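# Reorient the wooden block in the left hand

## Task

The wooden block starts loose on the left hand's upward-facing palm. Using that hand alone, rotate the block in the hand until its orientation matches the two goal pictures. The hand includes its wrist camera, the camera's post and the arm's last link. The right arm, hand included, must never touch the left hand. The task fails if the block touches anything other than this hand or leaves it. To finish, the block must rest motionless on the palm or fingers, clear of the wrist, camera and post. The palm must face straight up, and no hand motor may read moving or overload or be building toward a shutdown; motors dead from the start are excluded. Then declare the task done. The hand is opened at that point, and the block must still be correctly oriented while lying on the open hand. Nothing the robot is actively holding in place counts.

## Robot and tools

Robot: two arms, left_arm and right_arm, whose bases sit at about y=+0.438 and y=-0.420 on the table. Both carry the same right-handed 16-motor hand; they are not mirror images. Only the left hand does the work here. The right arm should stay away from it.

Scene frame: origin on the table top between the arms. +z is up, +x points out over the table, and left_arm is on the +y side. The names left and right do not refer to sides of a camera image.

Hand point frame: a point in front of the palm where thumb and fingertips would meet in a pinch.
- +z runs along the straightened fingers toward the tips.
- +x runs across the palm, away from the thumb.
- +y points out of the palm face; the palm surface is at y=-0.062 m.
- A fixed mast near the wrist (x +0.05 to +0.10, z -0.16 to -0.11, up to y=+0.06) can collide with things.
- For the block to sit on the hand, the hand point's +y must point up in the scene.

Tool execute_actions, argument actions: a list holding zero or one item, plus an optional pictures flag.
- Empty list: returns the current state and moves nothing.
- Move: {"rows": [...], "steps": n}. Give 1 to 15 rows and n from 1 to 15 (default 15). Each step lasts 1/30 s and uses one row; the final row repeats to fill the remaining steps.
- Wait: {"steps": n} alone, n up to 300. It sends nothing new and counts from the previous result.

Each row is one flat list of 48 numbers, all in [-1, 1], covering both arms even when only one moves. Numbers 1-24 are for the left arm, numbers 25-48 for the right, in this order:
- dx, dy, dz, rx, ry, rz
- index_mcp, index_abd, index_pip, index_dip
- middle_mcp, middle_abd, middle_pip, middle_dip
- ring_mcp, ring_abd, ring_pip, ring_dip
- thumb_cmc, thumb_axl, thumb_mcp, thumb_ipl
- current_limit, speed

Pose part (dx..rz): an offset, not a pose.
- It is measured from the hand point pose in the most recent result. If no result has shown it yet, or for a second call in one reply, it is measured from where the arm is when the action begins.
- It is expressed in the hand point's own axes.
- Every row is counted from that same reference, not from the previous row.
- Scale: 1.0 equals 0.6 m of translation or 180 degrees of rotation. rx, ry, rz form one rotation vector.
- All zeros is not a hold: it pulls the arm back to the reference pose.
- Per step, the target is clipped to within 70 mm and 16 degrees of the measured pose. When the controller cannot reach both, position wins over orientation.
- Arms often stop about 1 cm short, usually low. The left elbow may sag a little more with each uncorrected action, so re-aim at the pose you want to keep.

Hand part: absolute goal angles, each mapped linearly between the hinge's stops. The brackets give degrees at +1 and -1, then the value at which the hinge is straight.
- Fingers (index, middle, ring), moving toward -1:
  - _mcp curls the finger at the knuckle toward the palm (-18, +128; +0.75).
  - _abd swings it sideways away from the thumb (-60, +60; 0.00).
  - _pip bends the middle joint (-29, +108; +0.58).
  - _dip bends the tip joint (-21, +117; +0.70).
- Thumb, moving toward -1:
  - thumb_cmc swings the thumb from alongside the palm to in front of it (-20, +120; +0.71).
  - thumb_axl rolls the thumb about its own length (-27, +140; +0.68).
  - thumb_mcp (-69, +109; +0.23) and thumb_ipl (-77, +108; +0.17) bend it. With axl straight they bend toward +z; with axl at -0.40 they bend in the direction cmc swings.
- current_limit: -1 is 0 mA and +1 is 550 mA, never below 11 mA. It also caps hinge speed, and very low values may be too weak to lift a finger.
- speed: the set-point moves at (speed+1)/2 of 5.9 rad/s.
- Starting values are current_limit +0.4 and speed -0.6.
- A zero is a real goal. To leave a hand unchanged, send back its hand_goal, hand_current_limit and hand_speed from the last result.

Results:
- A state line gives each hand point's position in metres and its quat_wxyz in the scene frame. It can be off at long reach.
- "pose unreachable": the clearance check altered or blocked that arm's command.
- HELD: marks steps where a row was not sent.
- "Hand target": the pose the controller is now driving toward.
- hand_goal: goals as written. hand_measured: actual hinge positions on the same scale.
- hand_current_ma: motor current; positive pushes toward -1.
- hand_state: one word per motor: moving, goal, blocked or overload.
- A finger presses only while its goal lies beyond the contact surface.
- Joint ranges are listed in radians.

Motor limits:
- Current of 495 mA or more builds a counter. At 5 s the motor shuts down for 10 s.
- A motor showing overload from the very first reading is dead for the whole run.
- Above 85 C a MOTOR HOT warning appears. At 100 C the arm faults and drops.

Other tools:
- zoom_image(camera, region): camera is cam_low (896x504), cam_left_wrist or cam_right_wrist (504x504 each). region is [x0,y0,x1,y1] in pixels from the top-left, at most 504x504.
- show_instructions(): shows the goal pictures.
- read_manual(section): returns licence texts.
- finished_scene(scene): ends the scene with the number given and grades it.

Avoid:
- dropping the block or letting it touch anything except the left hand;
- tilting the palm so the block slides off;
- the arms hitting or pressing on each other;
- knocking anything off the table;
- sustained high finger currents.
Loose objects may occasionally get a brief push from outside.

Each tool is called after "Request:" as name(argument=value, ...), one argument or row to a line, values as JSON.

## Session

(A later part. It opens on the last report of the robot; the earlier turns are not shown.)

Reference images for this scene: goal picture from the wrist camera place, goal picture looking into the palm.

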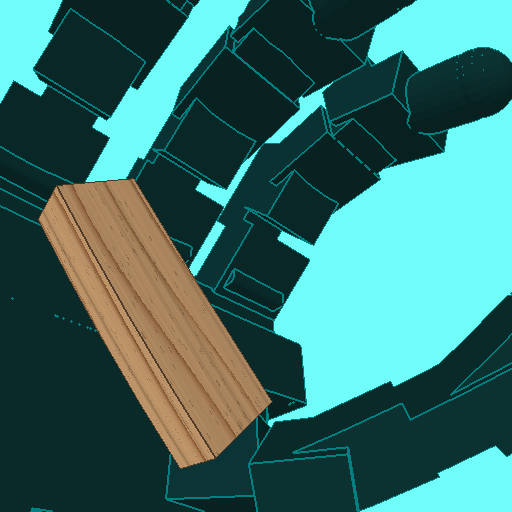

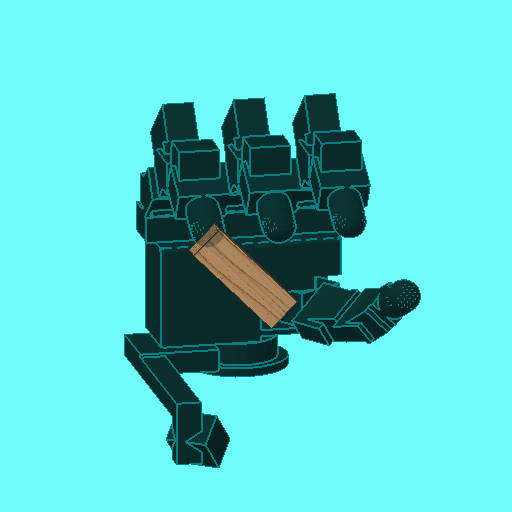

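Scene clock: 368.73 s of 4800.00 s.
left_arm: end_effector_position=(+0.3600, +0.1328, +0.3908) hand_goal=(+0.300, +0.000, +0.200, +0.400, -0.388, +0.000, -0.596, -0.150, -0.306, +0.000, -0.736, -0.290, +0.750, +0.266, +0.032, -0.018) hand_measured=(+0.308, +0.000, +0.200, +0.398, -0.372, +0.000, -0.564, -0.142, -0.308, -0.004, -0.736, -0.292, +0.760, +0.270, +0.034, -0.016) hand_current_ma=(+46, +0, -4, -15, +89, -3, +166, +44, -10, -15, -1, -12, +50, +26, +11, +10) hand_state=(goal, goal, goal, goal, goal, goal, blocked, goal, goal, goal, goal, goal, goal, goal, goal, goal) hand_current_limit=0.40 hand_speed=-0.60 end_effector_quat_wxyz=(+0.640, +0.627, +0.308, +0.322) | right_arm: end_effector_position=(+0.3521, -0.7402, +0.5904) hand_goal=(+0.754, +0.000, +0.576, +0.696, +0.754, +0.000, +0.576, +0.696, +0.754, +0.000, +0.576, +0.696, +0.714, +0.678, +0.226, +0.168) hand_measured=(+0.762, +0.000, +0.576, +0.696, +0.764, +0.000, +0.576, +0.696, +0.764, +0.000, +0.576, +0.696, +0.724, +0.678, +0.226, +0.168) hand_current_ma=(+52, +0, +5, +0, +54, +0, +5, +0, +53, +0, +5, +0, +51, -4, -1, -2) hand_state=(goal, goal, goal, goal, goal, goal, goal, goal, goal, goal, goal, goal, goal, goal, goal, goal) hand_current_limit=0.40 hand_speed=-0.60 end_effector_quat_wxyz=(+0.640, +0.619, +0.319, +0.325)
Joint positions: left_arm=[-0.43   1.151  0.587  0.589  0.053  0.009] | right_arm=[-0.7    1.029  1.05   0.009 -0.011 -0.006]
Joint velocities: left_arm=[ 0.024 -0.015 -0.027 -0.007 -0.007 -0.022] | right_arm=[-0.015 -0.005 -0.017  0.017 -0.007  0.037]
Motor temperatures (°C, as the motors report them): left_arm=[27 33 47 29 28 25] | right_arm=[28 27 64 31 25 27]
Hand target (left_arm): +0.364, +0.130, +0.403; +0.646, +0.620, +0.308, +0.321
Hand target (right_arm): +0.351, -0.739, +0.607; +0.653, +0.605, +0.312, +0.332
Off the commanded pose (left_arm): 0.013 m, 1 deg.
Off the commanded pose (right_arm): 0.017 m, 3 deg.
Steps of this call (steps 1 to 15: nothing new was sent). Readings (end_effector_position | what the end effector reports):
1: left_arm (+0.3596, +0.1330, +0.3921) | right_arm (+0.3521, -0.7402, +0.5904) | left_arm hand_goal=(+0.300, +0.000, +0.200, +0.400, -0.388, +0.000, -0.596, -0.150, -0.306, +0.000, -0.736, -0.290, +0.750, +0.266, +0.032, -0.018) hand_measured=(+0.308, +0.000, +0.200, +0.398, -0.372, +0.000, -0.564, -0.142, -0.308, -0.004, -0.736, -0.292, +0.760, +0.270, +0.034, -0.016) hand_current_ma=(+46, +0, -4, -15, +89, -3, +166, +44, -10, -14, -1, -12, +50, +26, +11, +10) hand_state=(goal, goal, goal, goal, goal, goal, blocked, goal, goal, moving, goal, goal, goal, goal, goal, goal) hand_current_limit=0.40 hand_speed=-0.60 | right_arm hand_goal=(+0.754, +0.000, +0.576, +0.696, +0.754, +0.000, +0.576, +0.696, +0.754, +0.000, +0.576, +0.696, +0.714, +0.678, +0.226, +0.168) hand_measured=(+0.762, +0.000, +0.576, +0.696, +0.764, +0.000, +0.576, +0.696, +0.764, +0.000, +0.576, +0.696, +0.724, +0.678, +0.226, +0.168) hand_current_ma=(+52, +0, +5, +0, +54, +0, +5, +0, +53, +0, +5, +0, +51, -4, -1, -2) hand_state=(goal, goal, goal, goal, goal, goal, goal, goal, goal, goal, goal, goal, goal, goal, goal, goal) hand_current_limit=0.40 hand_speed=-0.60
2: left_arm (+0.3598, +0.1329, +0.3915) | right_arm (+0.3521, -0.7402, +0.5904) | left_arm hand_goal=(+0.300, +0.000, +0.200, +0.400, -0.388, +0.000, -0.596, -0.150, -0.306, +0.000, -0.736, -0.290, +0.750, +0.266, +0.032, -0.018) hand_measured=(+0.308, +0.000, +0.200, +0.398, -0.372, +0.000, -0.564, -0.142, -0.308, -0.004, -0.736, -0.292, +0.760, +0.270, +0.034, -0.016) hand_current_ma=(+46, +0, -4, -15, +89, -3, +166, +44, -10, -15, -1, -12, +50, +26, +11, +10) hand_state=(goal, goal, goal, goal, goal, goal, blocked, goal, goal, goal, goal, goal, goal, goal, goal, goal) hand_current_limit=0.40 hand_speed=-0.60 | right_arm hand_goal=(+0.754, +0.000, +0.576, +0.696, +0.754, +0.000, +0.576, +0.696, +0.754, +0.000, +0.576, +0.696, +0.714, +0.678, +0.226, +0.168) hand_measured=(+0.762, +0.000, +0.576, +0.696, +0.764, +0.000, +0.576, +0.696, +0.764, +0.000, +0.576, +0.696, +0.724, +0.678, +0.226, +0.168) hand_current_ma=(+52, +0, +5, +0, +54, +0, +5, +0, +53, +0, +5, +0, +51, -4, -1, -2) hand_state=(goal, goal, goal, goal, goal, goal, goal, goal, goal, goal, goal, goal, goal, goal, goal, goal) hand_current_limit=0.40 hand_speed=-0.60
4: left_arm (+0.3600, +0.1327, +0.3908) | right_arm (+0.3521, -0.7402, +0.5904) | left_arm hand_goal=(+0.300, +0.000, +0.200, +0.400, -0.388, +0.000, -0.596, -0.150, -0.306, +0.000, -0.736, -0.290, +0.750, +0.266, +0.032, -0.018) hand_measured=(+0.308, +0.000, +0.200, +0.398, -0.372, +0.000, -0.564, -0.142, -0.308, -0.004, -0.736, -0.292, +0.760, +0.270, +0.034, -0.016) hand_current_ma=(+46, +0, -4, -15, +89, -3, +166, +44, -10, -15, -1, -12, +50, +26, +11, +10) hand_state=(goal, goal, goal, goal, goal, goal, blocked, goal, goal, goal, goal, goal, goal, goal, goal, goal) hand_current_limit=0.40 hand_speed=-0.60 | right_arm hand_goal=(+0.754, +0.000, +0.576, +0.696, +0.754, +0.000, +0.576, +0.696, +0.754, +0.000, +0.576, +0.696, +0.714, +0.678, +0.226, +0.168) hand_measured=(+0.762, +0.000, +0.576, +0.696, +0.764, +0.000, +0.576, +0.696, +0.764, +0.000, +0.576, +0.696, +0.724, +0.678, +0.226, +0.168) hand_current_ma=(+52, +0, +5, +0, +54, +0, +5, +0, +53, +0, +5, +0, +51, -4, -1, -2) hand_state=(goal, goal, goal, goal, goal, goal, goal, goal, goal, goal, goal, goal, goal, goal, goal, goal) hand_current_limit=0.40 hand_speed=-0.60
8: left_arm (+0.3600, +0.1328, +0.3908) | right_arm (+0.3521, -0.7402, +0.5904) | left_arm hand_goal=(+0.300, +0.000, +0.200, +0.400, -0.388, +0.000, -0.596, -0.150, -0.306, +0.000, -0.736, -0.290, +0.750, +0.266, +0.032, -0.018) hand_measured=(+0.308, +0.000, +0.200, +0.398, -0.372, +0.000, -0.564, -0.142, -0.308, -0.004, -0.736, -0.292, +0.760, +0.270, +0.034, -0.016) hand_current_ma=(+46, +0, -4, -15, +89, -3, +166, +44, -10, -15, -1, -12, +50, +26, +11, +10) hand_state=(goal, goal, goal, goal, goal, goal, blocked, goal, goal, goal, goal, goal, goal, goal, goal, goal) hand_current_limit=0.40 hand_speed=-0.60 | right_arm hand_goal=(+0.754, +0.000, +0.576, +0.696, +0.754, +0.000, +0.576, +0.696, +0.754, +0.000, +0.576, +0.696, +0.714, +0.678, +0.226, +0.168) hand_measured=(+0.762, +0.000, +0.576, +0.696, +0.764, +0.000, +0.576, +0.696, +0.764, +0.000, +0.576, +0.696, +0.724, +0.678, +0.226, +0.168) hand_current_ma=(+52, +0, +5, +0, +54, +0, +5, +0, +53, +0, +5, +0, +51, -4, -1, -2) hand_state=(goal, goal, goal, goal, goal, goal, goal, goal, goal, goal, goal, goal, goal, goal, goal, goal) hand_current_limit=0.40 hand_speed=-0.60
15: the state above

Request:
execute_actions(
  actions=[
    {"rows": [[0,0.02,0.008,-0.005,0,0, 0.3,0,0.2,0.4, -0.372,0,-0.40,-0.142, -0.307,0,-0.40,-0.29, 0.75,0.266,0.032,-0.018, 0.4,-0.6, 0,0.029,0,-0.014,0,0, 0.754,0,0.576,0.696,0.754,0,0.576,0.696,0.754,0,0.576,0.696,0.714,0.678,0.226,0.168,0.4,-0.6]], "steps": 14},
  ],
  pictures=false,
)

Request:
execute_actions(
  actions=[
    {"rows": [[0,0.02,0.008,-0.005,0,0, 0.3,0,0.2,0.4, 0.3,0,0.2,0.4, 0.3,0,0.2,0.4, 0.75,0.266,0.032,-0.018, 0.4,-0.6, 0,0.029,0,-0.014,0,0, 0.754,0,0.576,0.696,0.754,0,0.576,0.696,0.754,0,0.576,0.696,0.714,0.678,0.226,0.168,0.4,-0.6]], "steps": 15},
  ],
  pictures=false,
)

Request:
execute_actions(
  actions=[
    {"steps": 25},
  ],
)

Scene clock: 379.90 s of 4800.00 s.
left_arm: end_effector_position=(+0.3600, +0.1328, +0.3908) hand_goal=(+0.300, +0.000, +0.200, +0.400, -0.372, +0.000, -0.400, -0.142, -0.306, +0.000, -0.400, -0.290, +0.750, +0.266, +0.032, -0.018) hand_measured=(+0.308, +0.000, +0.200, +0.398, -0.370, +0.000, -0.408, -0.142, -0.308, -0.004, -0.432, -0.292, +0.760, +0.270, +0.034, -0.016) hand_current_ma=(+46, +0, -4, -15, +12, -3, -42, +3, -10, -15, -34, -12, +50, +26, +11, +10) hand_state=(goal, goal, goal, goal, goal, goal, goal, goal, goal, goal, moving, goal, goal, goal, goal, goal) hand_current_limit=0.40 hand_speed=-0.60 end_effector_quat_wxyz=(+0.640, +0.627, +0.308, +0.322) | right_arm: end_effector_position=(+0.3521, -0.7402, +0.5904) hand_goal=(+0.754, +0.000, +0.576, +0.696, +0.754, +0.000, +0.576, +0.696, +0.754, +0.000, +0.576, +0.696, +0.714, +0.678, +0.226, +0.168) hand_measured=(+0.762, +0.000, +0.576, +0.696, +0.764, +0.000, +0.576, +0.696, +0.764, +0.000, +0.576, +0.696, +0.724, +0.678, +0.226, +0.168) hand_current_ma=(+52, +0, +5, +0, +54, +0, +5, +0, +53, +0, +5, +0, +51, -4, -1, -2) hand_state=(goal, goal, goal, goal, goal, goal, goal, goal, goal, goal, goal, goal, goal, goal, goal, goal) hand_current_limit=0.40 hand_speed=-0.60 end_effector_quat_wxyz=(+0.640, +0.619, +0.319, +0.325)
Joint positions: left_arm=[-0.43   1.151  0.587  0.589  0.053  0.009] | right_arm=[-0.7    1.029  1.05   0.009 -0.011 -0.006]
Joint velocities: left_arm=[ 0.005 -0.015  0.002  0.007  0.022 -0.066] | right_arm=[-0.005 -0.005 -0.017  0.002 -0.007 -0.037]
Motor temperatures (°C, as the motors report them): left_arm=[27 33 49 29 28 25] | right_arm=[28 27 64 31 25 27]
Hand target (left_arm): +0.363, +0.130, +0.403; +0.644, +0.622, +0.305, +0.324
Hand target (right_arm): +0.351, -0.739, +0.607; +0.653, +0.605, +0.312, +0.332
Off the commanded pose (left_arm): 0.013 m, 1 deg.
Off the commanded pose (right_arm): 0.017 m, 3 deg.
Steps of this call (steps 1 to 321: nothing new was sent; steps 322 to 335: all 14 steps of this action). Readings (end_effector_position | what the end effector reports):
322: left_arm (+0.3600, +0.1328, +0.3908) | right_arm (+0.3521, -0.7402, +0.5904) | left_arm hand_goal=(+0.300, +0.000, +0.200, +0.400, -0.372, +0.000, -0.400, -0.142, -0.306, +0.000, -0.400, -0.290, +0.750, +0.266, +0.032, -0.018) hand_measured=(+0.308, +0.000, +0.200, +0.398, -0.372, +0.000, -0.564, -0.142, -0.308, -0.004, -0.736, -0.292, +0.760, +0.270, +0.034, -0.016) hand_current_ma=(+46, +0, -4, -15, +89, -3, +166, +44, -10, -15, -1, -12, +50, +26, +11, +10) hand_state=(goal, goal, goal, goal, moving, goal, moving, moving, goal, goal, moving, goal, goal, goal, goal, goal) hand_current_limit=0.40 hand_speed=-0.60 | right_arm hand_goal=(+0.754, +0.000, +0.576, +0.696, +0.754, +0.000, +0.576, +0.696, +0.754, +0.000, +0.576, +0.696, +0.714, +0.678, +0.226, +0.168) hand_measured=(+0.762, +0.000, +0.576, +0.696, +0.764, +0.000, +0.576, +0.696, +0.764, +0.000, +0.576, +0.696, +0.724, +0.678, +0.226, +0.168) hand_current_ma=(+52, +0, +5, +0, +54, +0, +5, +0, +53, +0, +5, +0, +51, -4, -1, -2) hand_state=(goal, goal, goal, goal, goal, goal, goal, goal, goal, goal, goal, goal, goal, goal, goal, goal) hand_current_limit=0.40 hand_speed=-0.60
323: left_arm (+0.3600, +0.1328, +0.3908) | right_arm (+0.3521, -0.7402, +0.5904) | left_arm hand_goal=(+0.300, +0.000, +0.200, +0.400, -0.372, +0.000, -0.400, -0.142, -0.306, +0.000, -0.400, -0.290, +0.750, +0.266, +0.032, -0.018) hand_measured=(+0.308, +0.000, +0.200, +0.398, -0.372, +0.000, -0.564, -0.142, -0.308, -0.004, -0.736, -0.292, +0.760, +0.270, +0.034, -0.016) hand_current_ma=(+46, +0, -4, -15, +54, -3, +82, +23, -10, -15, -81, -12, +50, +26, +11, +10) hand_state=(goal, goal, goal, goal, moving, goal, moving, moving, goal, goal, moving, goal, goal, goal, goal, goal) hand_current_limit=0.40 hand_speed=-0.60 | right_arm hand_goal=(+0.754, +0.000, +0.576, +0.696, +0.754, +0.000, +0.576, +0.696, +0.754, +0.000, +0.576, +0.696, +0.714, +0.678, +0.226, +0.168) hand_measured=(+0.762, +0.000, +0.576, +0.696, +0.764, +0.000, +0.576, +0.696, +0.764, +0.000, +0.576, +0.696, +0.724, +0.678, +0.226, +0.168) hand_current_ma=(+52, +0, +5, +0, +54, +0, +5, +0, +53, +0, +5, +0, +51, -4, -1, -2) hand_state=(goal, goal, goal, goal, goal, goal, goal, goal, goal, goal, goal, goal, goal, goal, goal, goal) hand_current_limit=0.40 hand_speed=-0.60
325: left_arm (+0.3600, +0.1328, +0.3908) | right_arm (+0.3521, -0.7402, +0.5904) | left_arm hand_goal=(+0.300, +0.000, +0.200, +0.400, -0.372, +0.000, -0.400, -0.142, -0.306, +0.000, -0.400, -0.290, +0.750, +0.266, +0.032, -0.018) hand_measured=(+0.308, +0.000, +0.200, +0.398, -0.368, +0.000, -0.546, -0.142, -0.308, -0.004, -0.696, -0.292, +0.760, +0.270, +0.034, -0.016) hand_current_ma=(+46, +0, -4, -15, +10, -3, -90, -1, -10, -15, -66, -12, +50, +26, +11, +10) hand_state=(goal, goal, goal, goal, moving, goal, moving, moving, goal, goal, moving, goal, goal, goal, goal, goal) hand_current_limit=0.40 hand_speed=-0.60 | right_arm hand_goal=(+0.754, +0.000, +0.576, +0.696, +0.754, +0.000, +0.576, +0.696, +0.754, +0.000, +0.576, +0.696, +0.714, +0.678, +0.226, +0.168) hand_measured=(+0.762, +0.000, +0.576, +0.696, +0.764, +0.000, +0.576, +0.696, +0.764, +0.000, +0.576, +0.696, +0.724, +0.678, +0.226, +0.168) hand_current_ma=(+52, +0, +5, +0, +54, +0, +5, +0, +53, +0, +5, +0, +51, -4, -1, -2) hand_state=(goal, goal, goal, goal, goal, goal, goal, goal, goal, goal, goal, goal, goal, goal, goal, goal) hand_current_limit=0.40 hand_speed=-0.60
329: left_arm (+0.3600, +0.1328, +0.3908) | right_arm (+0.3521, -0.7402, +0.5904) | left_arm hand_goal=(+0.300, +0.000, +0.200, +0.400, -0.372, +0.000, -0.400, -0.142, -0.306, +0.000, -0.400, -0.290, +0.750, +0.266, +0.032, -0.018) hand_measured=(+0.308, +0.000, +0.200, +0.398, -0.370, +0.000, -0.432, -0.142, -0.308, -0.004, -0.592, -0.292, +0.760, +0.270, +0.034, -0.016) hand_current_ma=(+46, +0, -4, -15, +12, -3, -29, +3, -10, -15, -71, -12, +50, +26, +11, +10) hand_state=(goal, goal, goal, goal, goal, goal, moving, goal, goal, goal, moving, goal, goal, goal, goal, goal) hand_current_limit=0.40 hand_speed=-0.60 | right_arm hand_goal=(+0.754, +0.000, +0.576, +0.696, +0.754, +0.000, +0.576, +0.696, +0.754, +0.000, +0.576, +0.696, +0.714, +0.678, +0.226, +0.168) hand_measured=(+0.762, +0.000, +0.576, +0.696, +0.764, +0.000, +0.576, +0.696, +0.764, +0.000, +0.576, +0.696, +0.724, +0.678, +0.226, +0.168) hand_current_ma=(+52, +0, +5, +0, +54, +0, +5, +0, +53, +0, +5, +0, +51, -4, -1, -2) hand_state=(goal, goal, goal, goal, goal, goal, goal, goal, goal, goal, goal, goal, goal, goal, goal, goal) hand_current_limit=0.40 hand_speed=-0.60
335: the state above

Scene clock: 380.40 s of 4800.00 s.
left_arm: end_effector_position=(+0.3600, +0.1328, +0.3908) hand_goal=(+0.300, +0.000, +0.200, +0.400, +0.300, +0.000, +0.200, +0.400, +0.300, +0.000, +0.200, +0.400, +0.750, +0.266, +0.032, -0.018) hand_measured=(+0.308, +0.000, +0.200, +0.398, +0.010, +0.000, -0.014, +0.216, +0.074, -0.004, -0.062, +0.068, +0.760, +0.270, +0.034, -0.016) hand_current_ma=(+46, +0, -4, -15, -27, -3, -59, -53, -22, -15, -52, -54, +50, +26, +11, +10) hand_state=(goal, goal, goal, goal, moving, goal, moving, moving, moving, goal, moving, moving, goal, goal, goal, goal) hand_current_limit=0.40 hand_speed=-0.60 end_effector_quat_wxyz=(+0.640, +0.627, +0.308, +0.322) | right_arm: end_effector_position=(+0.3521, -0.7402, +0.5904) hand_goal=(+0.754, +0.000, +0.576, +0.696, +0.754, +0.000, +0.576, +0.696, +0.754, +0.000, +0.576, +0.696, +0.714, +0.678, +0.226, +0.168) hand_measured=(+0.762, +0.000, +0.576, +0.696, +0.764, +0.000, +0.576, +0.696, +0.764, +0.000, +0.576, +0.696, +0.724, +0.678, +0.226, +0.168) hand_current_ma=(+52, +0, +5, +0, +54, +0, +5, +0, +53, +0, +5, +0, +51, -4, -1, -2) hand_state=(goal, goal, goal, goal, goal, goal, goal, goal, goal, goal, goal, goal, goal, goal, goal, goal) hand_current_limit=0.40 hand_speed=-0.60 end_effector_quat_wxyz=(+0.640, +0.619, +0.319, +0.325)
Joint positions: left_arm=[-0.43   1.151  0.587  0.589  0.053  0.009] | right_arm=[-0.7    1.029  1.05   0.009 -0.011 -0.006]
Joint velocities: left_arm=[-0.005 -0.015 -0.032 -0.007 -0.051 -0.051] | right_arm=[-0.005  0.005 -0.027 -0.012 -0.007  0.007]
Motor temperatures (°C, as the motors report them): left_arm=[27 33 49 29 28 25] | right_arm=[28 27 64 31 25 27]
Hand target (left_arm): +0.363, +0.130, +0.403; +0.644, +0.622, +0.305, +0.324
Hand target (right_arm): +0.351, -0.739, +0.607; +0.653, +0.605, +0.312, +0.332
Off the commanded pose (left_arm): 0.013 m, 1 deg.
Off the commanded pose (right_arm): 0.017 m, 3 deg.
Steps of this call (steps 1 to 15: all 15 steps of this action). Readings (end_effector_position | what the end effector reports):
1: left_arm (+0.3600, +0.1328, +0.3908) | right_arm (+0.3521, -0.7402, +0.5904) | left_arm hand_goal=(+0.300, +0.000, +0.200, +0.400, +0.300, +0.000, +0.200, +0.400, +0.300, +0.000, +0.200, +0.400, +0.750, +0.266, +0.032, -0.018) hand_measured=(+0.308, +0.000, +0.200, +0.398, -0.370, +0.000, -0.408, -0.142, -0.308, -0.004, -0.414, -0.292, +0.760, +0.270, +0.034, -0.016) hand_current_ma=(+46, +0, -4, -15, +12, -3, -42, +3, -10, -15, -27, -12, +50, +26, +11, +10) hand_state=(goal, goal, goal, goal, moving, goal, moving, moving, moving, goal, moving, moving, goal, goal, goal, goal) hand_current_limit=0.40 hand_speed=-0.60 | right_arm hand_goal=(+0.754, +0.000, +0.576, +0.696, +0.754, +0.000, +0.576, +0.696, +0.754, +0.000, +0.576, +0.696, +0.714, +0.678, +0.226, +0.168) hand_measured=(+0.762, +0.000, +0.576, +0.696, +0.764, +0.000, +0.576, +0.696, +0.764, +0.000, +0.576, +0.696, +0.724, +0.678, +0.226, +0.168) hand_current_ma=(+52, +0, +5, +0, +54, +0, +5, +0, +53, +0, +5, +0, +51, -4, -1, -2) hand_state=(goal, goal, goal, goal, goal, goal, goal, goal, goal, goal, goal, goal, goal, goal, goal, goal) hand_current_limit=0.40 hand_speed=-0.60
2: left_arm (+0.3600, +0.1328, +0.3908) | right_arm (+0.3521, -0.7402, +0.5904) | left_arm hand_goal=(+0.300, +0.000, +0.200, +0.400, +0.300, +0.000, +0.200, +0.400, +0.300, +0.000, +0.200, +0.400, +0.750, +0.266, +0.032, -0.018) hand_measured=(+0.308, +0.000, +0.200, +0.398, -0.370, +0.000, -0.408, -0.142, -0.308, -0.004, -0.408, -0.292, +0.760, +0.270, +0.034, -0.016) hand_current_ma=(+46, +0, -4, -15, -59, -3, -101, -68, -75, -15, -102, -78, +50, +26, +11, +10) hand_state=(goal, goal, goal, goal, moving, goal, moving, moving, moving, goal, moving, moving, goal, goal, goal, goal) hand_current_limit=0.40 hand_speed=-0.60 | right_arm hand_goal=(+0.754, +0.000, +0.576, +0.696, +0.754, +0.000, +0.576, +0.696, +0.754, +0.000, +0.576, +0.696, +0.714, +0.678, +0.226, +0.168) hand_measured=(+0.762, +0.000, +0.576, +0.696, +0.764, +0.000, +0.576, +0.696, +0.764, +0.000, +0.576, +0.696, +0.724, +0.678, +0.226, +0.168) hand_current_ma=(+52, +0, +5, +0, +54, +0, +5, +0, +53, +0, +5, +0, +51, -4, -1, -2) hand_state=(goal, goal, goal, goal, goal, goal, goal, goal, goal, goal, goal, goal, goal, goal, goal, goal) hand_current_limit=0.40 hand_speed=-0.60
4: left_arm (+0.3600, +0.1328, +0.3908) | right_arm (+0.3521, -0.7402, +0.5904) | left_arm hand_goal=(+0.300, +0.000, +0.200, +0.400, +0.300, +0.000, +0.200, +0.400, +0.300, +0.000, +0.200, +0.400, +0.750, +0.266, +0.032, -0.018) hand_measured=(+0.308, +0.000, +0.200, +0.398, -0.334, +0.000, -0.364, -0.098, -0.266, -0.004, -0.364, -0.248, +0.760, +0.270, +0.034, -0.016) hand_current_ma=(+46, +0, -4, -15, -68, -3, -77, -47, -48, -15, -71, -50, +50, +26, +11, +10) hand_state=(goal, goal, goal, goal, moving, goal, moving, moving, moving, goal, moving, moving, goal, goal, goal, goal) hand_current_limit=0.40 hand_speed=-0.60 | right_arm hand_goal=(+0.754, +0.000, +0.576, +0.696, +0.754, +0.000, +0.576, +0.696, +0.754, +0.000, +0.576, +0.696, +0.714, +0.678, +0.226, +0.168) hand_measured=(+0.762, +0.000, +0.576, +0.696, +0.764, +0.000, +0.576, +0.696, +0.764, +0.000, +0.576, +0.696, +0.724, +0.678, +0.226, +0.168) hand_current_ma=(+52, +0, +5, +0, +54, +0, +5, +0, +53, +0, +5, +0, +51, -4, -1, -2) hand_state=(goal, goal, goal, goal, goal, goal, goal, goal, goal, goal, goal, goal, goal, goal, goal, goal) hand_current_limit=0.40 hand_speed=-0.60
8: left_arm (+0.3600, +0.1328, +0.3908) | right_arm (+0.3521, -0.7402, +0.5904) | left_arm hand_goal=(+0.300, +0.000, +0.200, +0.400, +0.300, +0.000, +0.200, +0.400, +0.300, +0.000, +0.200, +0.400, +0.750, +0.266, +0.032, -0.018) hand_measured=(+0.308, +0.000, +0.200, +0.398, -0.210, +0.000, -0.240, +0.014, -0.146, -0.004, -0.258, -0.134, +0.760, +0.270, +0.034, -0.016) hand_current_ma=(+46, +0, -4, -15, -48, -3, -74, -52, -40, -15, -65, -53, +50, +26, +11, +10) hand_state=(goal, goal, goal, goal, moving, goal, moving, moving, moving, goal, moving, moving, goal, goal, goal, goal) hand_current_limit=0.40 hand_speed=-0.60 | right_arm hand_goal=(+0.754, +0.000, +0.576, +0.696, +0.754, +0.000, +0.576, +0.696, +0.754, +0.000, +0.576, +0.696, +0.714, +0.678, +0.226, +0.168) hand_measured=(+0.762, +0.000, +0.576, +0.696, +0.764, +0.000, +0.576, +0.696, +0.764, +0.000, +0.576, +0.696, +0.724, +0.678, +0.226, +0.168) hand_current_ma=(+52, +0, +5, +0, +54, +0, +5, +0, +53, +0, +5, +0, +51, -4, -1, -2) hand_state=(goal, goal, goal, goal, goal, goal, goal, goal, goal, goal, goal, goal, goal, goal, goal, goal) hand_current_limit=0.40 hand_speed=-0.60
15: the state above

Scene clock: 381.23 s of 4800.00 s.
left_arm: end_effector_position=(+0.3602, +0.1327, +0.3904) hand_goal=(+0.300, +0.000, +0.200, +0.400, +0.300, +0.000, +0.200, +0.400, +0.300, +0.000, +0.200, +0.400, +0.750, +0.266, +0.032, -0.018) hand_measured=(+0.308, +0.000, +0.200, +0.398, +0.308, +0.000, +0.200, +0.398, +0.308, -0.004, +0.200, +0.398, +0.760, +0.270, +0.034, -0.016) hand_current_ma=(+46, +0, -4, -15, +42, -3, -4, -13, +41, -15, -5, -14, +50, +26, +11, +10) hand_state=(goal, goal, goal, goal, goal, goal, goal, goal, goal, goal, goal, goal, goal, goal, goal, goal) hand_current_limit=0.40 hand_speed=-0.60 end_effector_quat_wxyz=(+0.639, +0.627, +0.308, +0.322) | right_arm: end_effector_position=(+0.3521, -0.7402, +0.5904) hand_goal=(+0.754, +0.000, +0.576, +0.696, +0.754, +0.000, +0.576, +0.696, +0.754, +0.000, +0.576, +0.696, +0.714, +0.678, +0.226, +0.168) hand_measured=(+0.762, +0.000, +0.576, +0.696, +0.764, +0.000, +0.576, +0.696, +0.764, +0.000, +0.576, +0.696, +0.724, +0.678, +0.226, +0.168) hand_current_ma=(+52, +0, +5, +0, +54, +0, +5, +0, +53, +0, +5, +0, +51, -4, -1, -2) hand_state=(goal, goal, goal, goal, goal, goal, goal, goal, goal, goal, goal, goal, goal, goal, goal, goal) hand_current_limit=0.40 hand_speed=-0.60 end_effector_quat_wxyz=(+0.640, +0.619, +0.319, +0.325)
Joint positions: left_arm=[-0.43   1.151  0.587  0.587  0.053  0.009] | right_arm=[-0.7    1.029  1.05   0.009 -0.011 -0.006]
Joint velocities: left_arm=[-0.005  0.015 -0.027 -0.002  0.081  0.007] | right_arm=[-0.005  0.005 -0.007  0.007  0.037 -0.007]
Motor temperatures (°C, as the motors report them): left_arm=[27 33 49 29 28 25] | right_arm=[28 27 64 31 25 27]
Hand target (left_arm): +0.363, +0.130, +0.403; +0.644, +0.622, +0.305, +0.324
Hand target (right_arm): +0.351, -0.739, +0.607; +0.653, +0.605, +0.312, +0.332
Off the commanded pose (left_arm): 0.013 m, 1 deg.
Off the commanded pose (right_arm): 0.017 m, 3 deg.
Steps of this call (steps 1 to 25: nothing new was sent). Readings (end_effector_position | what the end effector reports):
1: left_arm (+0.3600, +0.1328, +0.3908) | right_arm (+0.3521, -0.7402, +0.5904) | left_arm hand_goal=(+0.300, +0.000, +0.200, +0.400, +0.300, +0.000, +0.200, +0.400, +0.300, +0.000, +0.200, +0.400, +0.750, +0.266, +0.032, -0.018) hand_measured=(+0.308, +0.000, +0.200, +0.398, +0.040, +0.000, +0.020, +0.246, +0.106, -0.004, -0.034, +0.098, +0.760, +0.270, +0.034, -0.016) hand_current_ma=(+46, +0, -4, -15, -24, -3, -56, -52, -19, -15, -50, -53, +50, +26, +11, +10) hand_state=(goal, goal, goal, goal, moving, goal, moving, moving, moving, goal, moving, moving, goal, goal, goal, goal) hand_current_limit=0.40 hand_speed=-0.60 | right_arm hand_goal=(+0.754, +0.000, +0.576, +0.696, +0.754, +0.000, +0.576, +0.696, +0.754, +0.000, +0.576, +0.696, +0.714, +0.678, +0.226, +0.168) hand_measured=(+0.762, +0.000, +0.576, +0.696, +0.764, +0.000, +0.576, +0.696, +0.764, +0.000, +0.576, +0.696, +0.724, +0.678, +0.226, +0.168) hand_current_ma=(+52, +0, +5, +0, +54, +0, +5, +0, +53, +0, +5, +0, +51, -4, -1, -2) hand_state=(goal, goal, goal, goal, goal, goal, goal, goal, goal, goal, goal, goal, goal, goal, goal, goal) hand_current_limit=0.40 hand_speed=-0.60
2: left_arm (+0.3600, +0.1328, +0.3908) | right_arm (+0.3521, -0.7402, +0.5904) | left_arm hand_goal=(+0.300, +0.000, +0.200, +0.400, +0.300, +0.000, +0.200, +0.400, +0.300, +0.000, +0.200, +0.400, +0.750, +0.266, +0.032, -0.018) hand_measured=(+0.308, +0.000, +0.200, +0.398, +0.072, +0.000, +0.052, +0.274, +0.136, -0.004, -0.004, +0.126, +0.760, +0.270, +0.034, -0.016) hand_current_ma=(+46, +0, -4, -15, -21, -3, -54, -52, -17, -15, -48, -53, +50, +26, +11, +10) hand_state=(goal, goal, goal, goal, moving, goal, moving, moving, moving, goal, moving, moving, goal, goal, goal, goal) hand_current_limit=0.40 hand_speed=-0.60 | right_arm hand_goal=(+0.754, +0.000, +0.576, +0.696, +0.754, +0.000, +0.576, +0.696, +0.754, +0.000, +0.576, +0.696, +0.714, +0.678, +0.226, +0.168) hand_measured=(+0.762, +0.000, +0.576, +0.696, +0.764, +0.000, +0.576, +0.696, +0.764, +0.000, +0.576, +0.696, +0.724, +0.678, +0.226, +0.168) hand_current_ma=(+52, +0, +5, +0, +54, +0, +5, +0, +53, +0, +5, +0, +51, -4, -1, -2) hand_state=(goal, goal, goal, goal, goal, goal, goal, goal, goal, goal, goal, goal, goal, goal, goal, goal) hand_current_limit=0.40 hand_speed=-0.60
4: left_arm (+0.3600, +0.1328, +0.3908) | right_arm (+0.3521, -0.7402, +0.5904) | left_arm hand_goal=(+0.300, +0.000, +0.200, +0.400, +0.300, +0.000, +0.200, +0.400, +0.300, +0.000, +0.200, +0.400, +0.750, +0.266, +0.032, -0.018) hand_measured=(+0.308, +0.000, +0.200, +0.398, +0.134, +0.000, +0.120, +0.332, +0.200, -0.004, +0.054, +0.184, +0.760, +0.270, +0.034, -0.016) hand_current_ma=(+46, +0, -4, -15, -15, -3, -51, -51, -11, -15, -45, -52, +50, +26, +11, +10) hand_state=(goal, goal, goal, goal, moving, goal, moving, moving, moving, goal, moving, moving, goal, goal, goal, goal) hand_current_limit=0.40 hand_speed=-0.60 | right_arm hand_goal=(+0.754, +0.000, +0.576, +0.696, +0.754, +0.000, +0.576, +0.696, +0.754, +0.000, +0.576, +0.696, +0.714, +0.678, +0.226, +0.168) hand_measured=(+0.762, +0.000, +0.576, +0.696, +0.764, +0.000, +0.576, +0.696, +0.764, +0.000, +0.576, +0.696, +0.724, +0.678, +0.226, +0.168) hand_current_ma=(+52, +0, +5, +0, +54, +0, +5, +0, +53, +0, +5, +0, +51, -4, -1, -2) hand_state=(goal, goal, goal, goal, goal, goal, goal, goal, goal, goal, goal, goal, goal, goal, goal, goal) hand_current_limit=0.40 hand_speed=-0.60
8: left_arm (+0.3601, +0.1327, +0.3906) | right_arm (+0.3521, -0.7402, +0.5904) | left_arm hand_goal=(+0.300, +0.000, +0.200, +0.400, +0.300, +0.000, +0.200, +0.400, +0.300, +0.000, +0.200, +0.400, +0.750, +0.266, +0.032, -0.018) hand_measured=(+0.308, +0.000, +0.200, +0.398, +0.260, +0.000, +0.198, +0.396, +0.302, -0.004, +0.172, +0.302, +0.760, +0.270, +0.034, -0.016) hand_current_ma=(+46, +0, -4, -15, +7, -3, -3, -12, +51, -15, -1, -49, +50, +26, +11, +10) hand_state=(goal, goal, goal, goal, moving, goal, moving, moving, moving, goal, moving, moving, goal, goal, goal, goal) hand_current_limit=0.40 hand_speed=-0.60 | right_arm hand_goal=(+0.754, +0.000, +0.576, +0.696, +0.754, +0.000, +0.576, +0.696, +0.754, +0.000, +0.576, +0.696, +0.714, +0.678, +0.226, +0.168) hand_measured=(+0.762, +0.000, +0.576, +0.696, +0.764, +0.000, +0.576, +0.696, +0.764, +0.000, +0.576, +0.696, +0.724, +0.678, +0.226, +0.168) hand_current_ma=(+52, +0, +5, +0, +54, +0, +5, +0, +53, +0, +5, +0, +51, -4, -1, -2) hand_state=(goal, goal, goal, goal, goal, goal, goal, goal, goal, goal, goal, goal, goal, goal, goal, goal) hand_current_limit=0.40 hand_speed=-0.60
25: the state above

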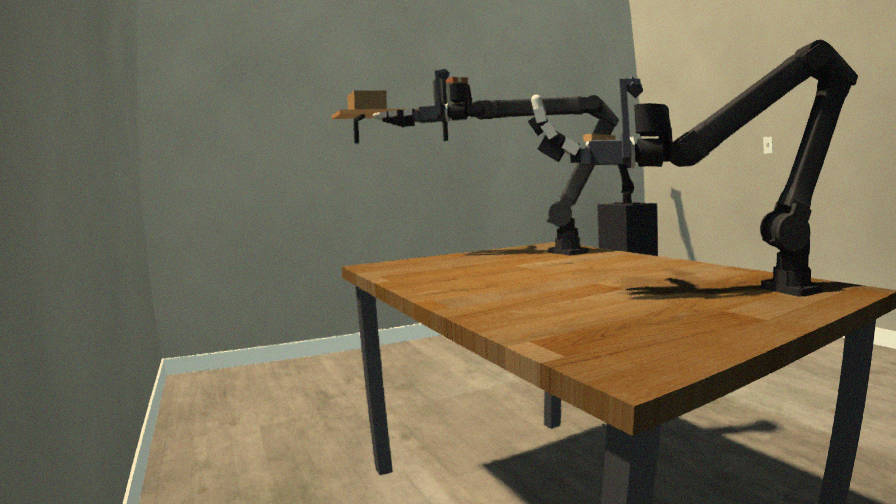

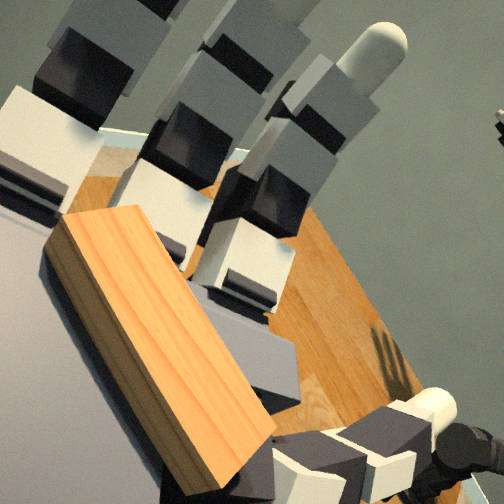

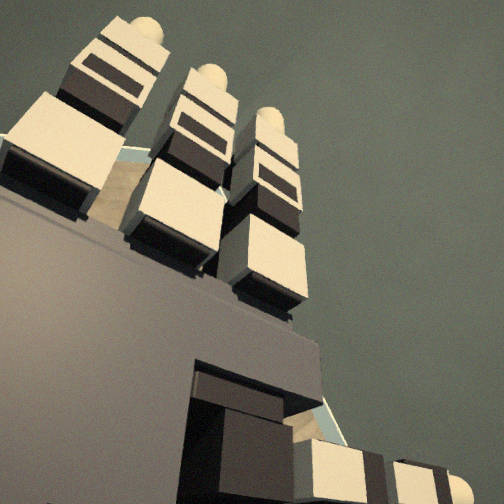

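The block's two long edges now run at nearly the same slopes as in the goal picture (1.67 and 1.71 against 1.62 and 1.72). The palm is level and every hand motor is at rest, so I'm finishing the scene.

Request:
finished_scene(
  scene=2,
)

The scene is finished: the task was done.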